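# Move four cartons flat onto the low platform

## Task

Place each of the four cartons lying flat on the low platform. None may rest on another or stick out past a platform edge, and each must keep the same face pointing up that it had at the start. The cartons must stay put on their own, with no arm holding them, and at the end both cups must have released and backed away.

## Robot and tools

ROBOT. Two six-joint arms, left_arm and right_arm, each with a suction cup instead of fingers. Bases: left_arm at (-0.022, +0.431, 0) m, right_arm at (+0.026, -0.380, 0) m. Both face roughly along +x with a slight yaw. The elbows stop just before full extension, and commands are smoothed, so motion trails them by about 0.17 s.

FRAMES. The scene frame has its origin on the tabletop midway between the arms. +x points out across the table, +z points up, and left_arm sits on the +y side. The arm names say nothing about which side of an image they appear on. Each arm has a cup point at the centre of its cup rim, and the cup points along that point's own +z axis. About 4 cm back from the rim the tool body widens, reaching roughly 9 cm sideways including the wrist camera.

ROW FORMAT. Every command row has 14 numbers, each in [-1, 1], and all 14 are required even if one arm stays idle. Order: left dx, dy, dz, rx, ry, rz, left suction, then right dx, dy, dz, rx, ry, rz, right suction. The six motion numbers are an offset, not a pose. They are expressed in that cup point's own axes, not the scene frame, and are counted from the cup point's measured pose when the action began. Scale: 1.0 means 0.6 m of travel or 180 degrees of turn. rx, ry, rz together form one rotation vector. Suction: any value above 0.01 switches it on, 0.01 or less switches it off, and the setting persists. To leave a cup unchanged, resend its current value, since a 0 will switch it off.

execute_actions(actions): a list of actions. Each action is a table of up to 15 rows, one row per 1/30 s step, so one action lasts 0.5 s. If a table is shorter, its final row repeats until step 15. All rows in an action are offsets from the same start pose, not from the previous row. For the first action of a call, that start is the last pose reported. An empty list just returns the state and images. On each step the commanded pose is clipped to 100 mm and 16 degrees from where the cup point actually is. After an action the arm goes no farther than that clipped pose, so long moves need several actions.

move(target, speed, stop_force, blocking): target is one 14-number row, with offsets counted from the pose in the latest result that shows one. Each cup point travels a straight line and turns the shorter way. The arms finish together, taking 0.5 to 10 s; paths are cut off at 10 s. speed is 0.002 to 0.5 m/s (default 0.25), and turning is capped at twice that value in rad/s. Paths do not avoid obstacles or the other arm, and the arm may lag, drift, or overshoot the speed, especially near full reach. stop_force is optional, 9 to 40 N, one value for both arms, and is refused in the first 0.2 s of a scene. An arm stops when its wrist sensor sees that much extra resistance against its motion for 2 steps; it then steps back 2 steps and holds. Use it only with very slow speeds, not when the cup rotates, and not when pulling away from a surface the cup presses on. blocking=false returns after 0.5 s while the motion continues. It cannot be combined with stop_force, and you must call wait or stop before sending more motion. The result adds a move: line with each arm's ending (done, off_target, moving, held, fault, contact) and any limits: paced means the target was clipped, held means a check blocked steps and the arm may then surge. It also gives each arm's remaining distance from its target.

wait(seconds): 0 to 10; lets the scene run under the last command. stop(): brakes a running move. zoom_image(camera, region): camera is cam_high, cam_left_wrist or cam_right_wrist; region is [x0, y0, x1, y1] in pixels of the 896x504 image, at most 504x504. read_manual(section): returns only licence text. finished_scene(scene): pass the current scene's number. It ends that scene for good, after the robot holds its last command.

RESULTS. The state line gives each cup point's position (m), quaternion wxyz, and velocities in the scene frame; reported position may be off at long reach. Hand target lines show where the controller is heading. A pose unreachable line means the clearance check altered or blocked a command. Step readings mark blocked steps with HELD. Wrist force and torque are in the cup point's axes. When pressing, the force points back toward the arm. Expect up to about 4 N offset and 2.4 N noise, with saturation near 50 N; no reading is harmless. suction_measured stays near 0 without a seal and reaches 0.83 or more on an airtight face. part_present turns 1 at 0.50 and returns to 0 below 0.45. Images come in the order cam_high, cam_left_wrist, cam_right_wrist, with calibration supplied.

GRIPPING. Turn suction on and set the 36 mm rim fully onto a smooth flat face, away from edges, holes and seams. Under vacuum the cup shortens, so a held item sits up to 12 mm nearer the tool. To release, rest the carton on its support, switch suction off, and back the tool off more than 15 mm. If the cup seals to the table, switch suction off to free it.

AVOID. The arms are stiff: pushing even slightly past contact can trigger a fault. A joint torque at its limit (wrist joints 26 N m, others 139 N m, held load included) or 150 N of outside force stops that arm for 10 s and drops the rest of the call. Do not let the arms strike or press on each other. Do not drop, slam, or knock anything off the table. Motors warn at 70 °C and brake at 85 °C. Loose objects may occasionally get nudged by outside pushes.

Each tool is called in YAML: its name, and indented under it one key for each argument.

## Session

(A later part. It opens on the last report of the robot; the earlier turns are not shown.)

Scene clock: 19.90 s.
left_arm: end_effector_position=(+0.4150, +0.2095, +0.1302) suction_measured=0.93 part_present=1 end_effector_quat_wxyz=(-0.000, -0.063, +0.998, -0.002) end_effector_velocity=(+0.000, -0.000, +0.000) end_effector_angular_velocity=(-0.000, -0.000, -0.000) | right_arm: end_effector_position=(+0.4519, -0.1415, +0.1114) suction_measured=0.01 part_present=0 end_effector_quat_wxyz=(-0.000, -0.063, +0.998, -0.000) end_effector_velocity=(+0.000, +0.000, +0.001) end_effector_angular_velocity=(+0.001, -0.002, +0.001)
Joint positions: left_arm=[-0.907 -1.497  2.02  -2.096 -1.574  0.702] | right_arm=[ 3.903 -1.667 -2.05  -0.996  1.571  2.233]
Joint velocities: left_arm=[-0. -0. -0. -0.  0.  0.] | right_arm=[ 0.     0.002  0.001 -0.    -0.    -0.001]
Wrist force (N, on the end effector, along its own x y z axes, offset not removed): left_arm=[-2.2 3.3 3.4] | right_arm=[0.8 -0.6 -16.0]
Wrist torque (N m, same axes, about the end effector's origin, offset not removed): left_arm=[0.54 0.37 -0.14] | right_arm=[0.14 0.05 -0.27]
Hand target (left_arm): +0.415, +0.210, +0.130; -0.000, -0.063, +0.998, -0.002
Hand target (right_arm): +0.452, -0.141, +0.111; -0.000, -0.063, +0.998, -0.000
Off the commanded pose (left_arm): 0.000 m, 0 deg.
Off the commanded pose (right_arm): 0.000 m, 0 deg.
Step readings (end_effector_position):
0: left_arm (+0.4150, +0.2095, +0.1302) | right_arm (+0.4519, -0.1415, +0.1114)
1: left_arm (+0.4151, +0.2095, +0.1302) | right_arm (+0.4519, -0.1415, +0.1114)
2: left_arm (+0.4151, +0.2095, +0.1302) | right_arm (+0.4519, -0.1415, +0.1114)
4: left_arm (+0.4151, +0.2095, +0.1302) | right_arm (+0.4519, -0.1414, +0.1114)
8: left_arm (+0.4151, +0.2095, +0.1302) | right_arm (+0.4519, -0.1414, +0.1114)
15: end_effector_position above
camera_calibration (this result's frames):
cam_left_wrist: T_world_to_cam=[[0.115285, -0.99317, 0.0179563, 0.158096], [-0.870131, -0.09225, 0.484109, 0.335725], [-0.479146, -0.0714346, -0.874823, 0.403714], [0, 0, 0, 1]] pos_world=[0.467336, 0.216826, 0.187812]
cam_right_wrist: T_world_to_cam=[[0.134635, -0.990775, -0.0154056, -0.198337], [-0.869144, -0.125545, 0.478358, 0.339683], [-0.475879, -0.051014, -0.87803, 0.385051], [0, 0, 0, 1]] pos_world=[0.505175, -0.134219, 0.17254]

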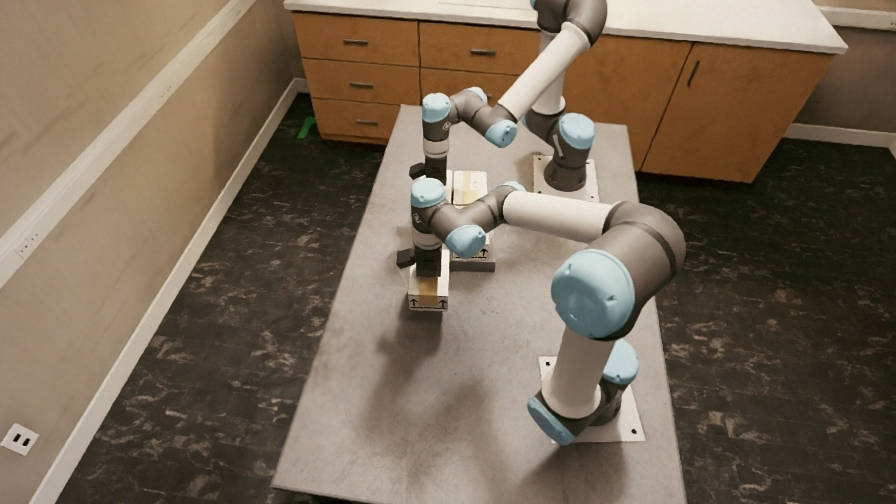

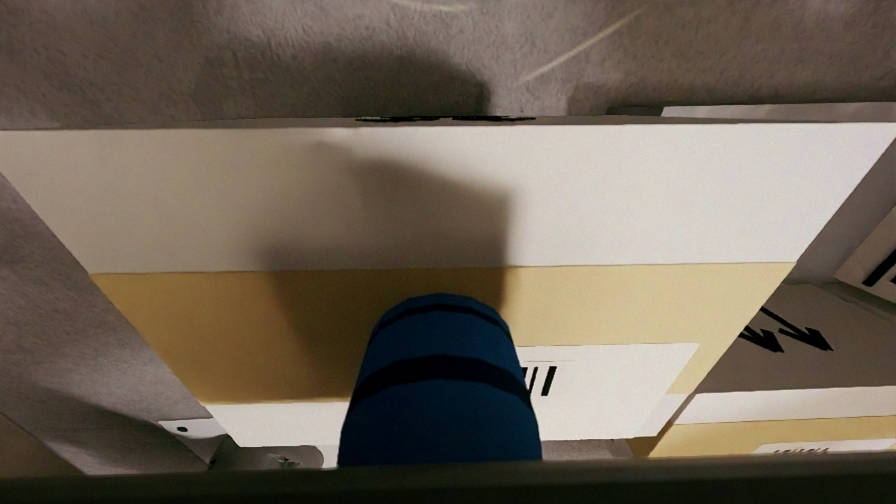

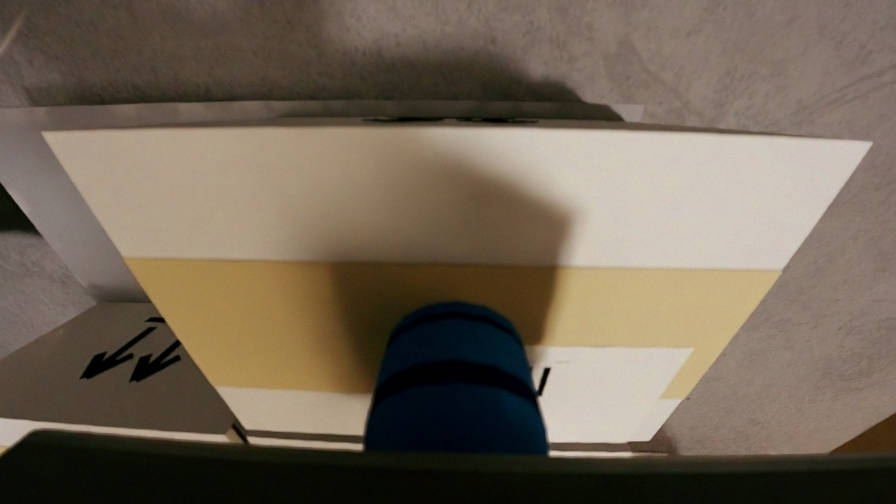

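move:
  target: [0,-0.05,0,0,0,0,1,0,0,-0.06,0,0,0,0]
  speed: 0.15

move:
  target: [0.004,-0.258,0.018,0,0,0,1,0,-0.3,-0.2,0,0,0,0]
  speed: 0.3

Scene clock: 21.93 s.
left_arm: end_effector_position=(+0.4187, +0.1800, +0.1303) suction_measured=0.93 part_present=1 end_effector_quat_wxyz=(-0.000, -0.063, +0.998, -0.002) end_effector_velocity=(+0.000, -0.002, -0.001) end_effector_angular_velocity=(+0.002, +0.001, -0.000) | right_arm: end_effector_position=(+0.4519, -0.1415, +0.1471) suction_measured=0.01 part_present=0 end_effector_quat_wxyz=(-0.000, -0.063, +0.998, -0.000) end_effector_velocity=(+0.000, -0.000, +0.002) end_effector_angular_velocity=(-0.001, +0.002, +0.000)
Joint positions: left_arm=[-0.946 -1.457  1.975 -2.091 -1.573  0.663] | right_arm=[ 3.903 -1.62  -1.996 -1.097  1.571  2.233]
Joint velocities: left_arm=[-0.002  0.004 -0.003  0.001  0.001 -0.002] | right_arm=[-0.     0.001  0.005 -0.008  0.    -0.001]
Wrist force (N, on the end effector, along its own x y z axes, offset not removed): left_arm=[-3.1 1.3 3.1] | right_arm=[1.8 -3.3 0.0]
Wrist torque (N m, same axes, about the end effector's origin, offset not removed): left_arm=[0.21 0.67 -0.14] | right_arm=[-0.50 -0.28 -0.15]
Hand target (left_arm): +0.419, +0.180, +0.130; -0.000, -0.063, +0.998, -0.002
Hand target (right_arm): +0.452, -0.141, +0.147; -0.000, -0.063, +0.998, -0.000
Off the commanded pose (left_arm): 0.000 m, 0 deg.
Off the commanded pose (right_arm): 0.000 m, 0 deg.
move: done
camera_calibration (this result's frames):
cam_left_wrist: T_world_to_cam=[[0.115271, -0.993173, 0.0178631, 0.128383], [-0.870154, -0.0922871, 0.48406, 0.336161], [-0.479107, -0.071342, -0.874852, 0.403465], [0, 0, 0, 1]] pos_world=[0.471016, 0.187314, 0.187956]
cam_right_wrist: T_world_to_cam=[[0.134689, -0.990768, -0.0154207, -0.197829], [-0.869164, -0.125603, 0.478308, 0.322599], [-0.475829, -0.0510198, -0.878057, 0.416368], [0, 0, 0, 1]] pos_world=[0.505156, -0.13424, 0.208242]

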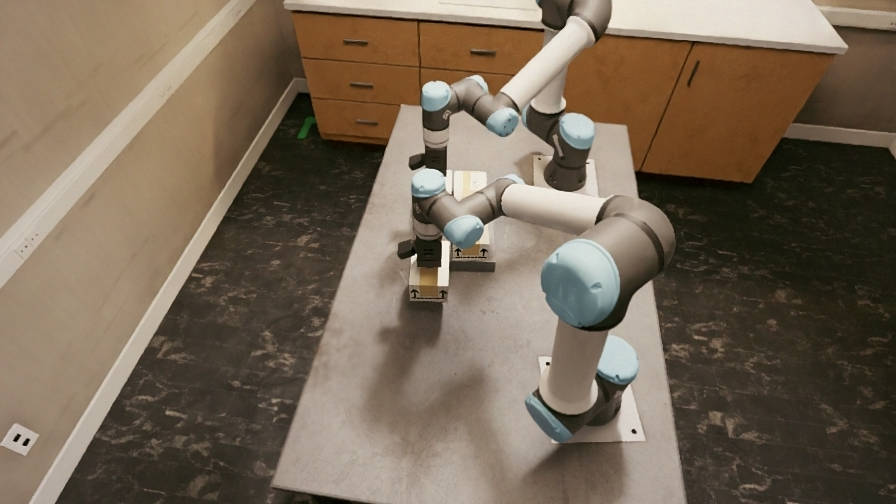

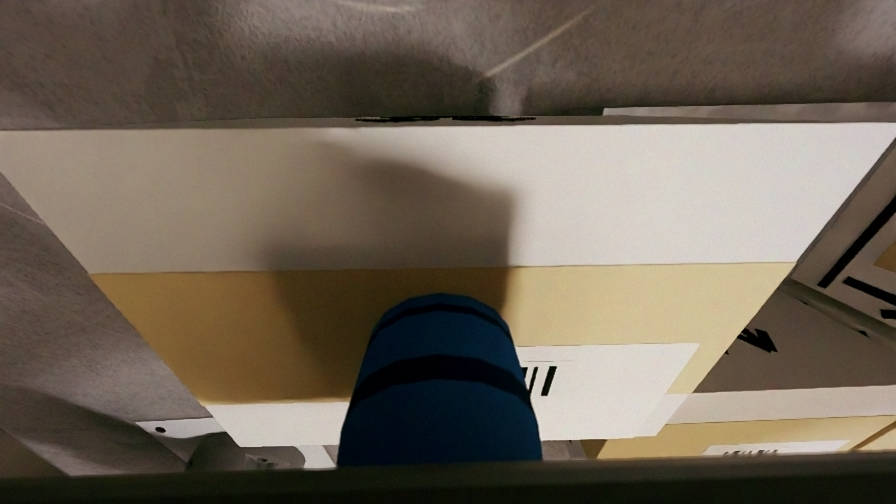

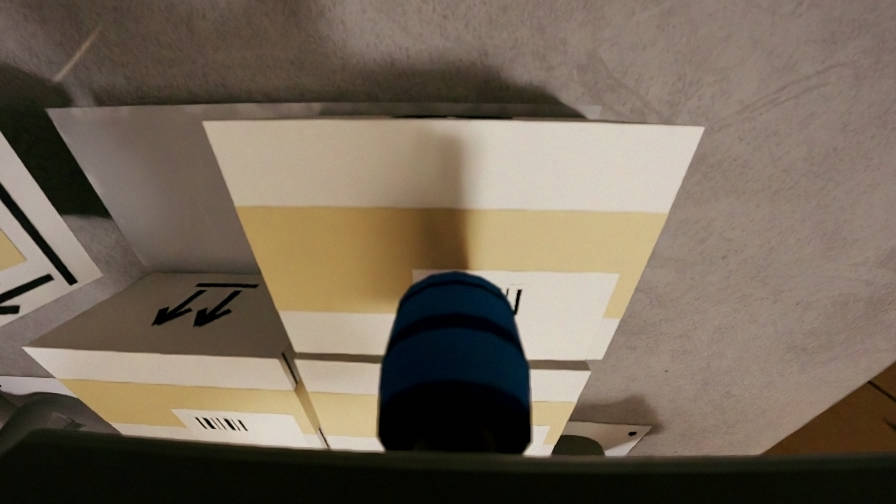

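Scene clock: 23.37 s.
left_arm: end_effector_position=(+0.4356, +0.0264, +0.1202) suction_measured=0.93 part_present=1 end_effector_quat_wxyz=(+0.000, -0.063, +0.998, -0.002) end_effector_velocity=(+0.000, -0.001, -0.001) end_effector_angular_velocity=(+0.000, +0.002, +0.000) | right_arm: end_effector_position=(+0.4741, -0.3198, +0.2669) suction_measured=0.01 part_present=0 end_effector_quat_wxyz=(-0.000, -0.063, +0.998, -0.000) end_effector_velocity=(+0.000, -0.002, +0.001) end_effector_angular_velocity=(+0.001, +0.002, -0.001)
Joint positions: left_arm=[-1.108 -1.216  1.695 -2.052 -1.572  0.502] | right_arm=[ 3.548 -1.438 -1.847 -1.427  1.57   1.879]
Joint velocities: left_arm=[-0.     0.003 -0.003  0.001 -0.001 -0.001] | right_arm=[-0.005 -0.001  0.004 -0.004  0.002 -0.004]
Wrist force (N, on the end effector, along its own x y z axes, offset not removed): left_arm=[-2.1 3.3 5.4] | right_arm=[0.2 -2.2 1.1]
Wrist torque (N m, same axes, about the end effector's origin, offset not removed): left_arm=[0.61 0.42 -0.17] | right_arm=[-0.18 0.22 -0.10]
Hand target (left_arm): +0.436, +0.026, +0.120; +0.000, -0.063, +0.998, -0.002
Hand target (right_arm): +0.474, -0.320, +0.267; -0.000, -0.063, +0.998, -0.000
Off the commanded pose (left_arm): 0.000 m, 0 deg.
Off the commanded pose (right_arm): 0.001 m, 0 deg.
move: done
camera_calibration (this result's frames):
cam_left_wrist: T_world_to_cam=[[0.115255, -0.993184, 0.0173898, -0.0259255], [-0.870322, -0.0925278, 0.483714, 0.341658], [-0.478808, -0.0708851, -0.875054, 0.391634], [0, 0, 0, 1]] pos_world=[0.487857, 0.033625, 0.177887]
cam_right_wrist: T_world_to_cam=[[0.134633, -0.990774, -0.0155495, -0.375593], [-0.869202, -0.125618, 0.478234, 0.262225], [-0.475775, -0.0508703, -0.878095, 0.523156], [0, 0, 0, 1]] pos_world=[0.527399, -0.312574, 0.328135]

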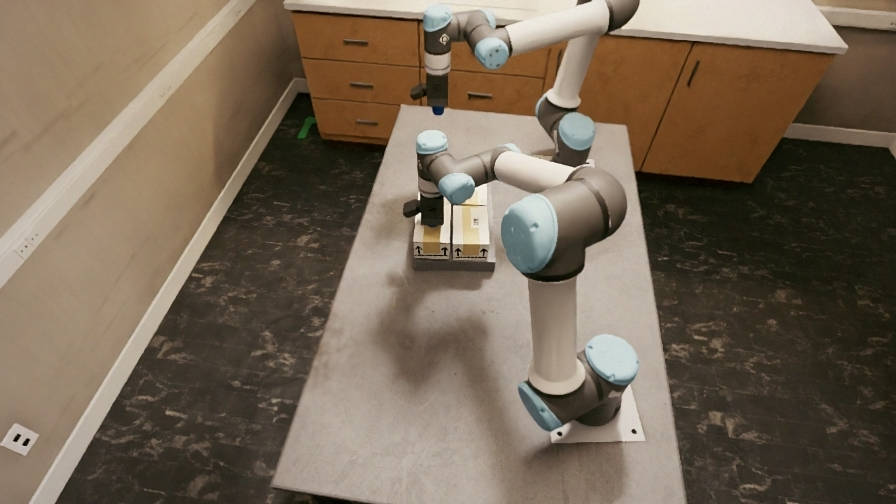

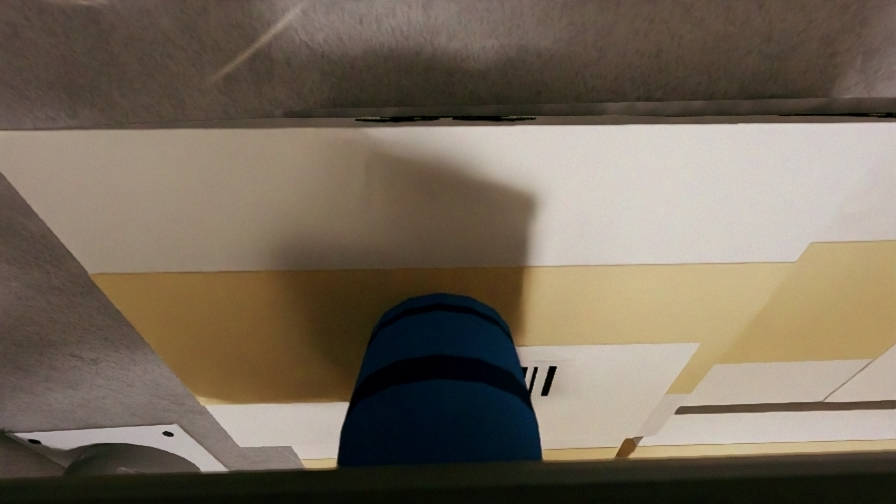

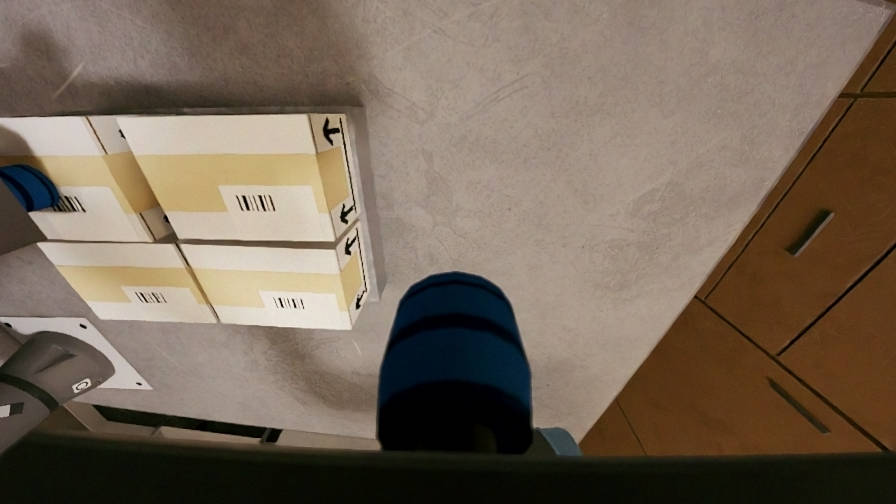

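move:
  target: [0.005,-0.012,0.013,0,0,-0.003,1,0,0,0,0,0,0,0]
  speed: 0.04

move:
  target: [0,0,0.015,0,0,0,1,0,0,0,0,0,0,0]
  speed: 0.004
  stop_force: 9

zoom_image:
  camera: "cam_right_wrist"
  region: [0, 90, 400, 340]

zoom_image:
  camera: "cam_high"
  region: [395, 190, 515, 285]

Scene clock: 24.40 s.
left_arm: end_effector_position=(+0.4336, +0.0190, +0.1126) suction_measured=0.93 part_present=1 end_effector_quat_wxyz=(+0.000, -0.067, +0.998, -0.002) end_effector_velocity=(-0.000, -0.000, -0.003) end_effector_angular_velocity=(+0.004, +0.001, +0.002) | right_arm: end_effector_position=(+0.4741, -0.3198, +0.2669) suction_measured=0.01 part_present=0 end_effector_quat_wxyz=(-0.000, -0.063, +0.998, -0.000) end_effector_velocity=(-0.000, +0.000, -0.002) end_effector_angular_velocity=(-0.002, +0.004, +0.001)
Joint positions: left_arm=[-1.118 -1.201  1.694 -2.067 -1.572  0.482] | right_arm=[ 3.548 -1.439 -1.847 -1.427  1.571  1.878]
Joint velocities: left_arm=[-0.001  0.005  0.001 -0.002  0.001 -0.003] | right_arm=[ 0.001 -0.002 -0.002  0.     0.    -0.   ]
Wrist force (N, on the end effector, along its own x y z axes, offset not removed): left_arm=[-0.4 2.8 5.1] | right_arm=[0.0 -3.1 -1.5]
Wrist torque (N m, same axes, about the end effector's origin, offset not removed): left_arm=[0.42 0.09 -0.06] | right_arm=[-0.46 0.17 0.06]
Hand target (left_arm): +0.434, +0.019, +0.112; +0.000, -0.068, +0.998, -0.002
Hand target (right_arm): +0.474, -0.320, +0.267; -0.000, -0.063, +0.998, -0.000
Off the commanded pose (left_arm): 0.000 m, 0 deg.
Off the commanded pose (right_arm): 0.000 m, 0 deg.
move: done
camera_calibration (this result's frames):
cam_left_wrist: T_world_to_cam=[[0.124403, -0.99208, 0.0173511, -0.0368693], [-0.869424, -0.100562, 0.483725, 0.34266], [-0.478149, -0.0752624, -0.875048, 0.383285], [0, 0, 0, 1]] pos_world=[0.485771, 0.0267283, 0.17028]
cam_right_wrist: T_world_to_cam=[[0.134625, -0.990774, -0.0155761, -0.375568], [-0.869129, -0.125616, 0.478367, 0.262193], [-0.47591, -0.0508624, -0.878022, 0.523161], [0, 0, 0, 1]] pos_world=[0.527418, -0.312559, 0.328072]

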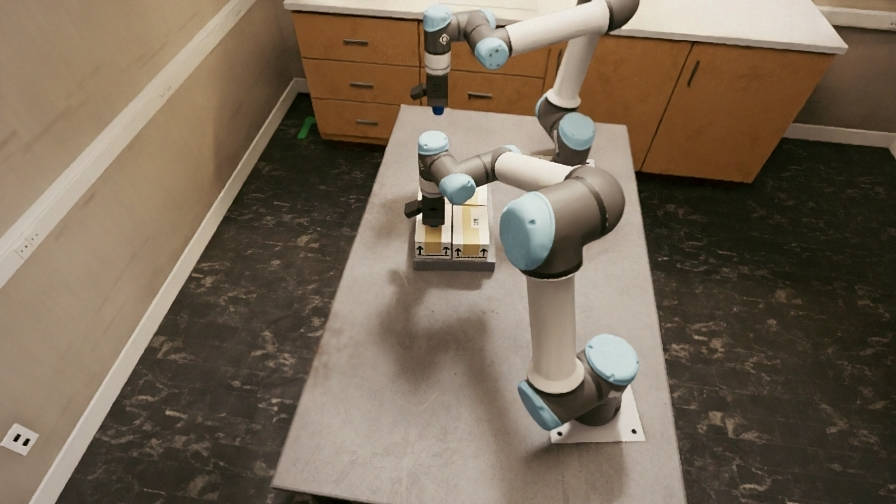

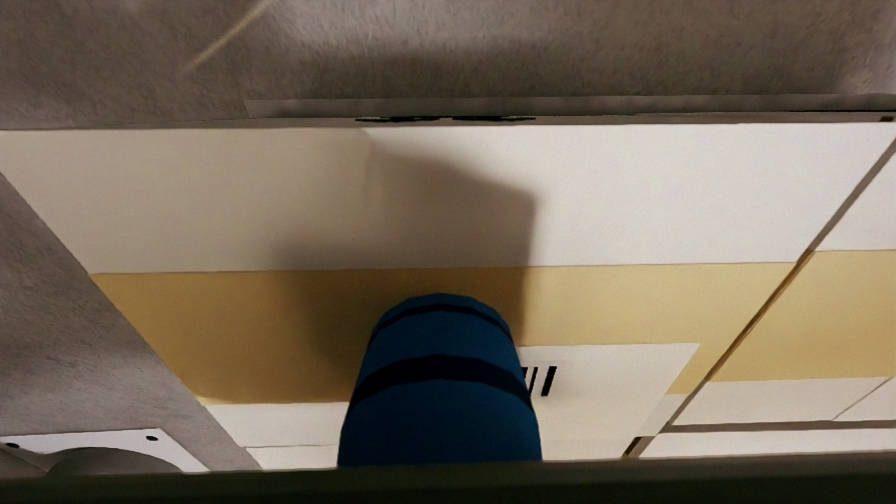

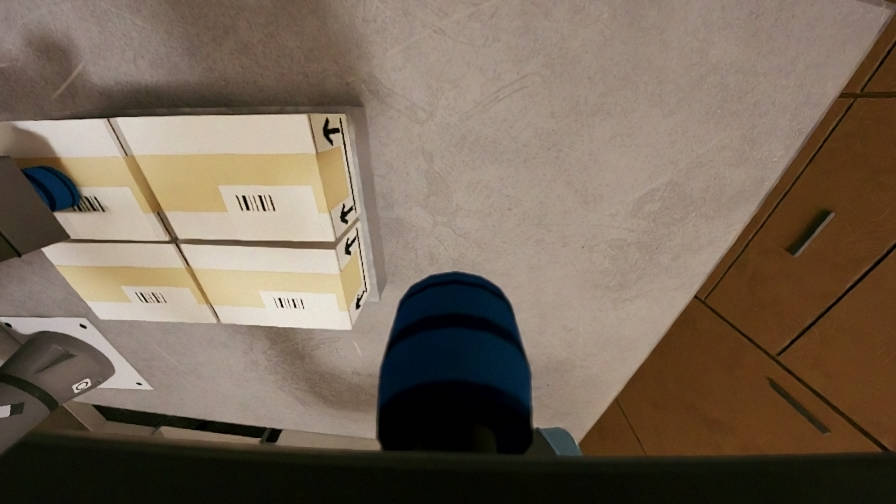

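Scene clock: 25.60 s.
left_arm: end_effector_position=(+0.4336, +0.0190, +0.1093) suction_measured=0.93 part_present=1 end_effector_quat_wxyz=(+0.000, -0.067, +0.998, -0.002) end_effector_velocity=(-0.001, +0.000, +0.001) end_effector_angular_velocity=(+0.001, +0.003, -0.001) | right_arm: end_effector_position=(+0.4741, -0.3198, +0.2669) suction_measured=0.01 part_present=0 end_effector_quat_wxyz=(-0.000, -0.063, +0.998, -0.000) end_effector_velocity=(-0.000, -0.000, -0.000) end_effector_angular_velocity=(+0.000, +0.000, -0.000)
Joint positions: left_arm=[-1.118 -1.197  1.698 -2.075 -1.572  0.482] | right_arm=[ 3.548 -1.439 -1.847 -1.427  1.571  1.878]
Joint velocities: left_arm=[-0.    -0.001 -0.001  0.005 -0.001  0.   ] | right_arm=[-0.     0.001 -0.001 -0.     0.    -0.   ]
Wrist force (N, on the end effector, along its own x y z axes, offset not removed): left_arm=[-2.0 1.5 -17.4] | right_arm=[0.0 -3.4 0.6]
Wrist torque (N m, same axes, about the end effector's origin, offset not removed): left_arm=[0.19 0.45 -0.10] | right_arm=[-0.48 0.18 -0.13]
Hand target (left_arm): +0.434, +0.019, +0.110; +0.000, -0.067, +0.998, -0.002
Hand target (right_arm): +0.474, -0.320, +0.267; -0.000, -0.063, +0.998, -0.000
Off the commanded pose (left_arm): 0.006 m, 0 deg.
Off the commanded pose (right_arm): 0.000 m, 0 deg.
move: contact (left_arm)
camera_calibration (this result's frames):
cam_left_wrist: T_world_to_cam=[[0.124406, -0.99208, 0.0173503, -0.0368023], [-0.869424, -0.100565, 0.483723, 0.344266], [-0.478147, -0.0752626, -0.875049, 0.380373], [0, 0, 0, 1]] pos_world=[0.485766, 0.0267382, 0.166954]
cam_right_wrist: T_world_to_cam=[[0.134627, -0.990774, -0.0155749, -0.375568], [-0.869128, -0.125617, 0.478369, 0.262192], [-0.475912, -0.0508647, -0.878021, 0.523158], [0, 0, 0, 1]] pos_world=[0.527417, -0.312557, 0.32807]

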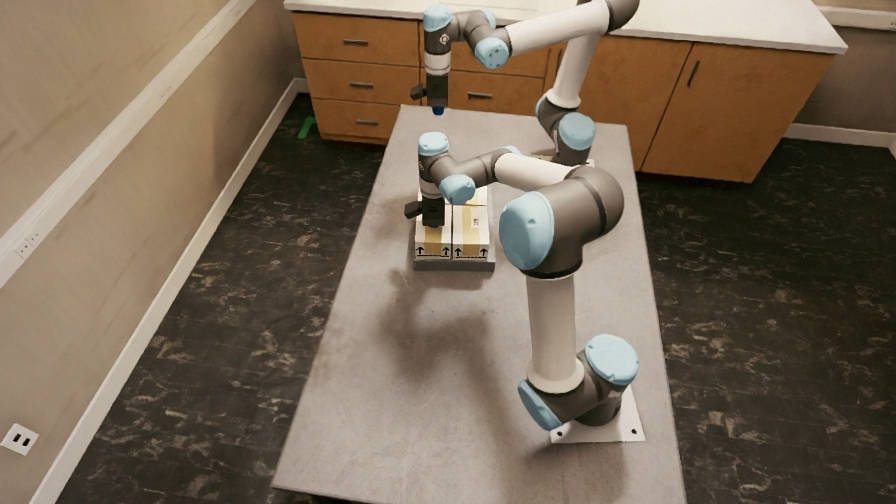

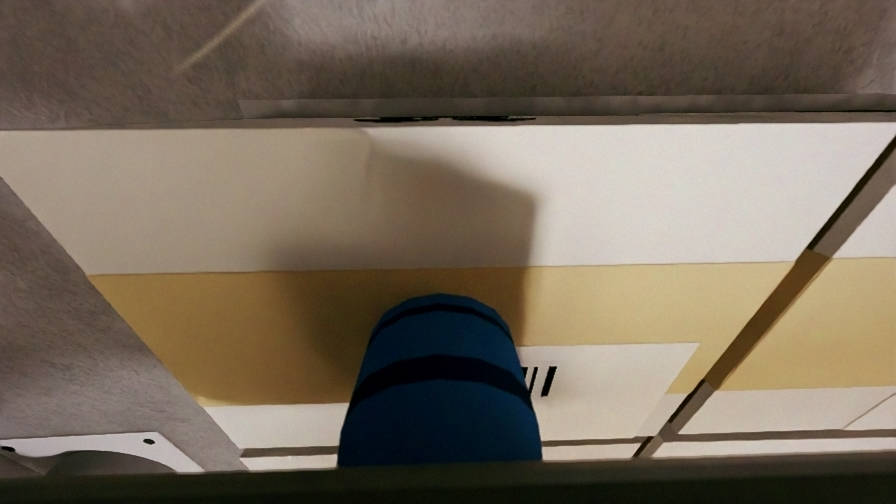

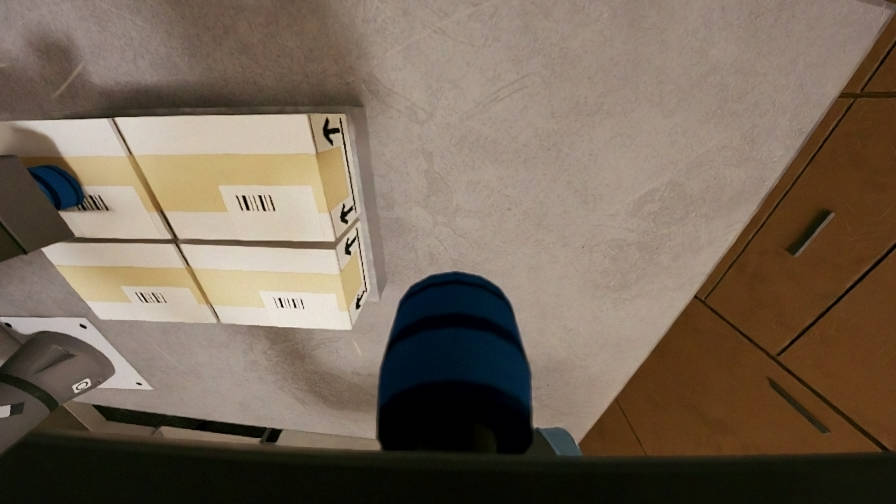

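Region (0, 90, 400, 340) of cam_right_wrist's 896x504 image, scaled by 1.260, with more detail than that image has; it fills the top 315 rows of this view, and the rest is white.

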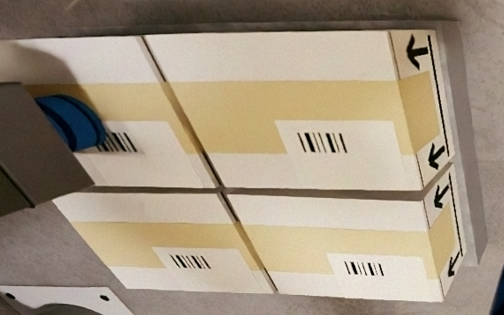

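Region (395, 190, 515, 285) of cam_high's 896x504 image, scaled by 4.200, with more detail than that image has; it fills the top 399 rows of this view, and the rest is white.

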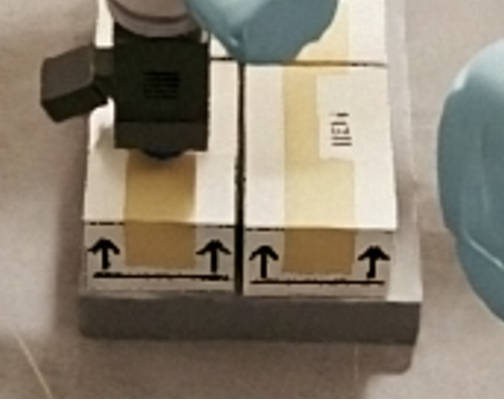

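Good. Release and retreat.

execute_actions:
  actions:
    - [[0,0,0,0,0,0,0,0,0,0,0,0,0,0],[0,0,0,0,0,0,0,0,0,0,0,0,0,0],[0,0,0,0,0,0,0,0,0,0,0,0,0,0],[0,0,0,0,0,0,0,0,0,0,0,0,0,0],[0,0,0,0,0,0,0,0,0,0,0,0,0,0],[0,0,0,0,0,0,0,0,0,0,0,0,0,0],[0,0,0,0,0,0,0,0,0,0,0,0,0,0],[0,0,0,0,0,0,0,0,0,0,0,0,0,0],[0,0,-0.01,0,0,0,0,0,0,0,0,0,0,0],[0,0,-0.02,0,0,0,0,0,0,0,0,0,0,0],[0,0,-0.03,0,0,0,0,0,0,0,0,0,0,0],[0,0,-0.04,0,0,0,0,0,0,0,0,0,0,0],[0,0,-0.05,0,0,0,0,0,0,0,0,0,0,0]]

move:
  target: [0,0.2,-0.3,0,0,0,0,0,0,0,0,0,0,0]
  speed: 0.35

Scene clock: 26.30 s.
left_arm: end_effector_position=(+0.4336, +0.0190, +0.1265) suction_measured=0.00 part_present=0 end_effector_quat_wxyz=(+0.000, -0.067, +0.998, -0.002) end_effector_velocity=(+0.000, +0.000, +0.106) end_effector_angular_velocity=(-0.004, -0.003, -0.000) | right_arm: end_effector_position=(+0.4741, -0.3198, +0.2669) suction_measured=0.01 part_present=0 end_effector_quat_wxyz=(-0.000, -0.063, +0.998, -0.000) end_effector_velocity=(-0.000, +0.000, -0.000) end_effector_angular_velocity=(-0.001, +0.001, +0.003)
Joint positions: left_arm=[-1.118 -1.216  1.677 -2.035 -1.572  0.482] | right_arm=[ 3.548 -1.439 -1.847 -1.427  1.571  1.878]
Joint velocities: left_arm=[ 0.001 -0.115 -0.138  0.247  0.     0.001] | right_arm=[ 0.001 -0.    -0.    -0.    -0.    -0.002]
Wrist force (N, on the end effector, along its own x y z axes, offset not removed): left_arm=[-2.1 0.6 0.4] | right_arm=[-0.4 -5.5 0.8]
Wrist torque (N m, same axes, about the end effector's origin, offset not removed): left_arm=[0.00 0.38 -0.06] | right_arm=[-0.80 0.21 -0.13]
Hand target (left_arm): +0.433, +0.019, +0.139; +0.000, -0.067, +0.998, -0.002
Hand target (right_arm): +0.474, -0.320, +0.267; -0.000, -0.063, +0.998, -0.000
Off the commanded pose (left_arm): 0.013 m, 0 deg.
Off the commanded pose (right_arm): 0.000 m, 0 deg.
Step readings (end_effector_position):
0: left_arm (+0.4336, +0.0190, +0.1094) | right_arm (+0.4741, -0.3198, +0.2669)
1: left_arm (+0.4336, +0.0190, +0.1094) | right_arm (+0.4741, -0.3198, +0.2669)
2: left_arm (+0.4336, +0.0190, +0.1094) | right_arm (+0.4741, -0.3198, +0.2669)
4: left_arm (+0.4336, +0.0190, +0.1095) | right_arm (+0.4741, -0.3198, +0.2669)
8: left_arm (+0.4336, +0.0189, +0.1095) | right_arm (+0.4741, -0.3198, +0.2669)
15: end_effector_position above
camera_calibration (this result's frames):
cam_left_wrist: T_world_to_cam=[[0.124388, -0.992069, 0.0180851, -0.0371899], [-0.869676, -0.100231, 0.483339, 0.336138], [-0.477693, -0.0758496, -0.875246, 0.395279], [0, 0, 0, 1]] pos_world=[0.485779, 0.0267782, 0.18417]
cam_right_wrist: T_world_to_cam=[[0.134627, -0.990774, -0.0155751, -0.375568], [-0.869128, -0.125617, 0.478369, 0.262192], [-0.475912, -0.0508645, -0.878021, 0.523158], [0, 0, 0, 1]] pos_world=[0.527417, -0.312557, 0.32807]

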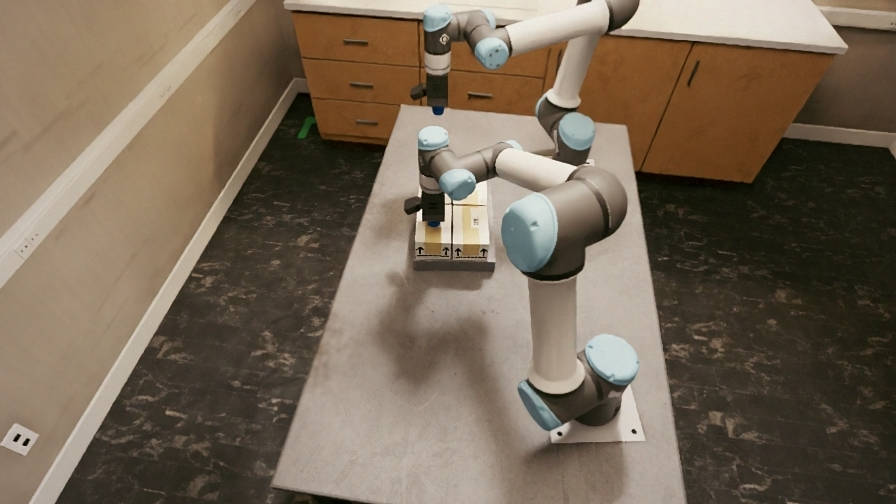

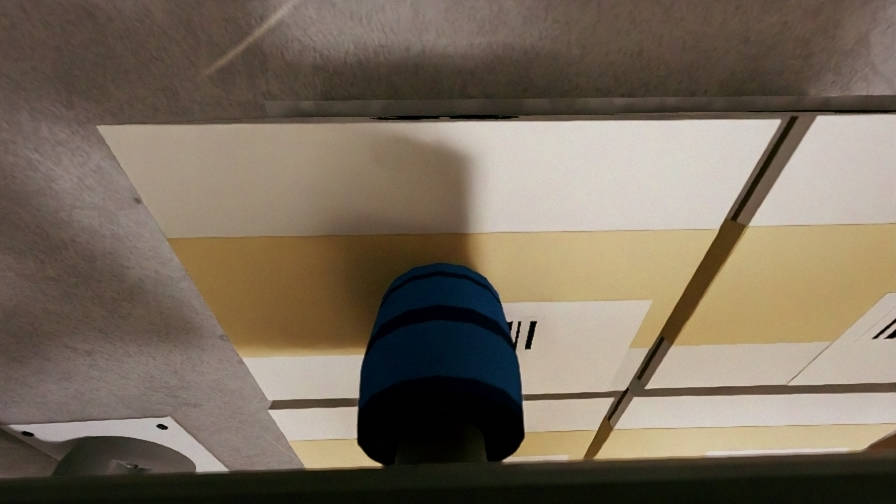

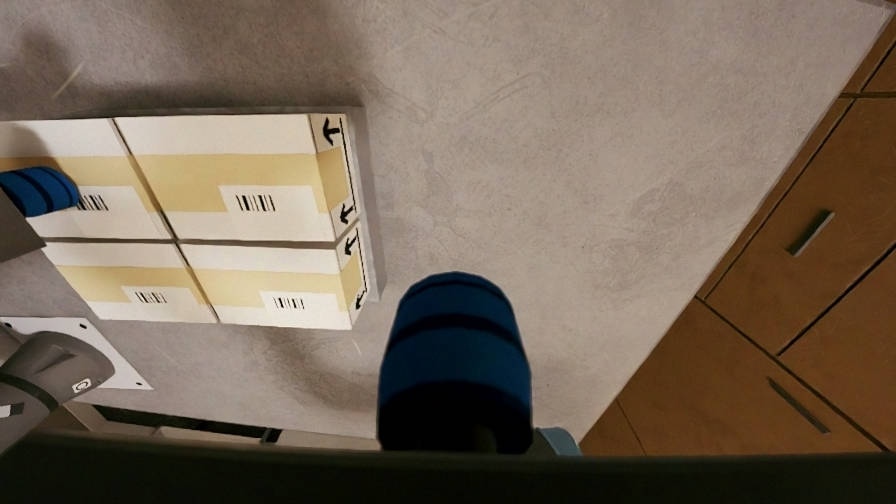

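Scene clock: 27.63 s.
left_arm: end_effector_position=(+0.4171, +0.1385, +0.3056) suction_measured=0.00 part_present=0 end_effector_quat_wxyz=(+0.000, -0.067, +0.998, -0.002) end_effector_velocity=(-0.001, +0.001, +0.002) end_effector_angular_velocity=(+0.001, +0.002, +0.001) | right_arm: end_effector_position=(+0.4741, -0.3198, +0.2669) suction_measured=0.01 part_present=0 end_effector_quat_wxyz=(-0.000, -0.063, +0.998, -0.000) end_effector_velocity=(-0.000, +0.000, -0.001) end_effector_angular_velocity=(+0.000, +0.002, -0.001)
Joint positions: left_arm=[-1.006 -1.528  1.582 -1.629 -1.573  0.594] | right_arm=[ 3.548 -1.439 -1.847 -1.427  1.571  1.878]
Joint velocities: left_arm=[ 0.001 -0.002 -0.002  0.006 -0.001  0.001] | right_arm=[ 0.    -0.002 -0.    -0.     0.001  0.001]
Wrist force (N, on the end effector, along its own x y z axes, offset not removed): left_arm=[0.1 0.8 1.7] | right_arm=[-1.3 -3.1 -1.3]
Wrist torque (N m, same axes, about the end effector's origin, offset not removed): left_arm=[0.14 0.04 -0.12] | right_arm=[-0.41 0.30 -0.03]
Hand target (left_arm): +0.417, +0.139, +0.306; +0.000, -0.067, +0.998, -0.002
Hand target (right_arm): +0.474, -0.320, +0.267; -0.000, -0.063, +0.998, -0.000
Off the commanded pose (left_arm): 0.000 m, 0 deg.
Off the commanded pose (right_arm): 0.000 m, 0 deg.
move: done
camera_calibration (this result's frames):
cam_left_wrist: T_world_to_cam=[[0.124407, -0.992059, 0.0185, 0.0800196], [-0.8696, -0.100034, 0.483517, 0.247103], [-0.477827, -0.0762406, -0.875139, 0.553295], [0, 0, 0, 1]] pos_world=[0.469305, 0.146286, 0.363252]
cam_right_wrist: T_world_to_cam=[[0.134627, -0.990774, -0.0155751, -0.375568], [-0.869128, -0.125617, 0.478369, 0.262192], [-0.475912, -0.0508644, -0.878021, 0.523158], [0, 0, 0, 1]] pos_world=[0.527417, -0.312557, 0.32807]

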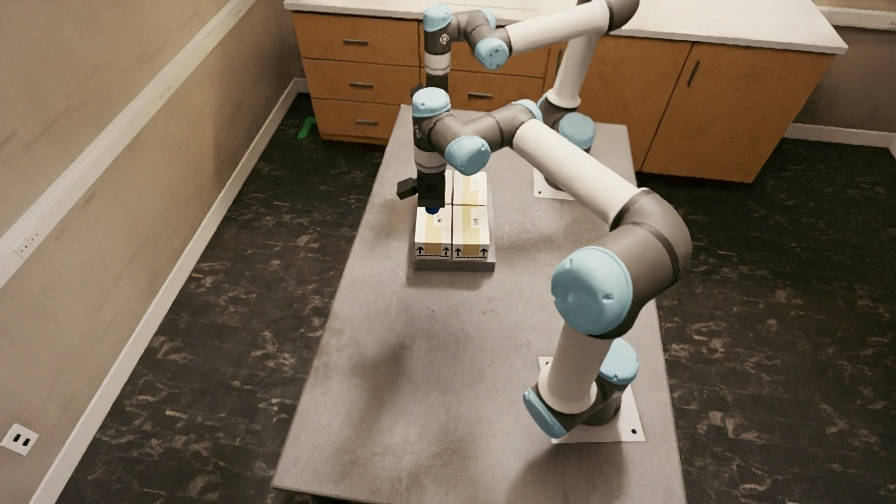

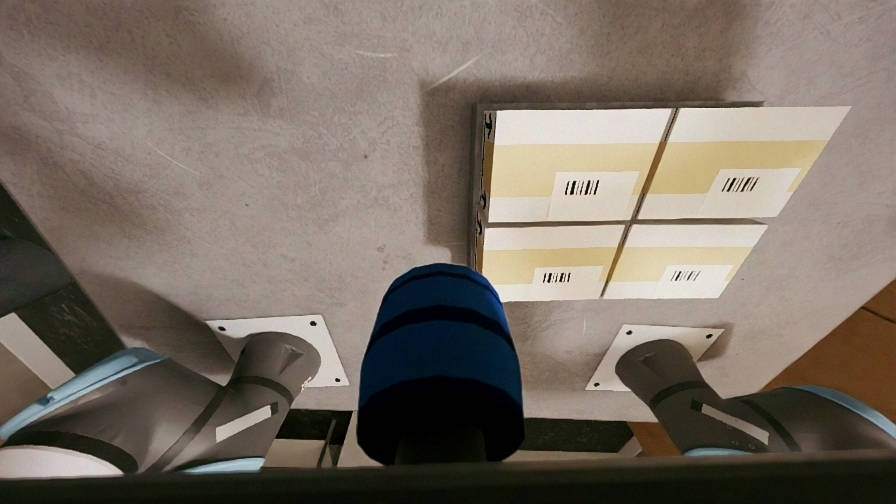

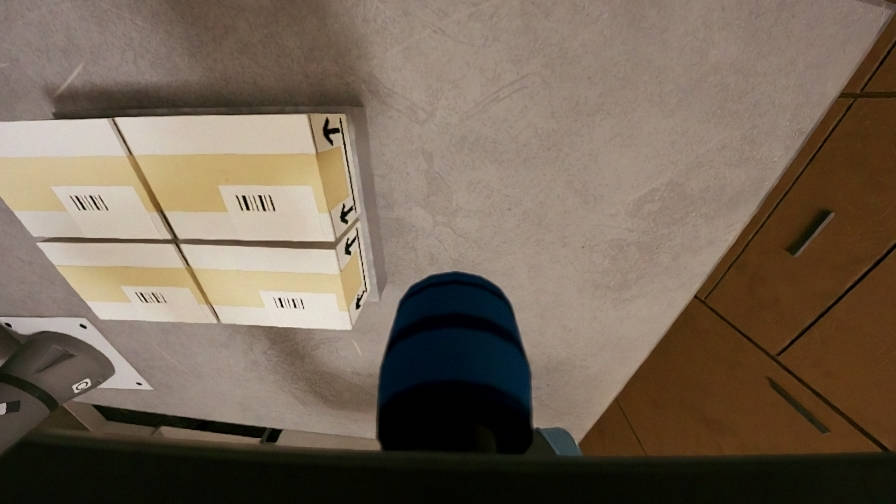

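finished_scene:
  scene: 1

The scene is finished: the task was done.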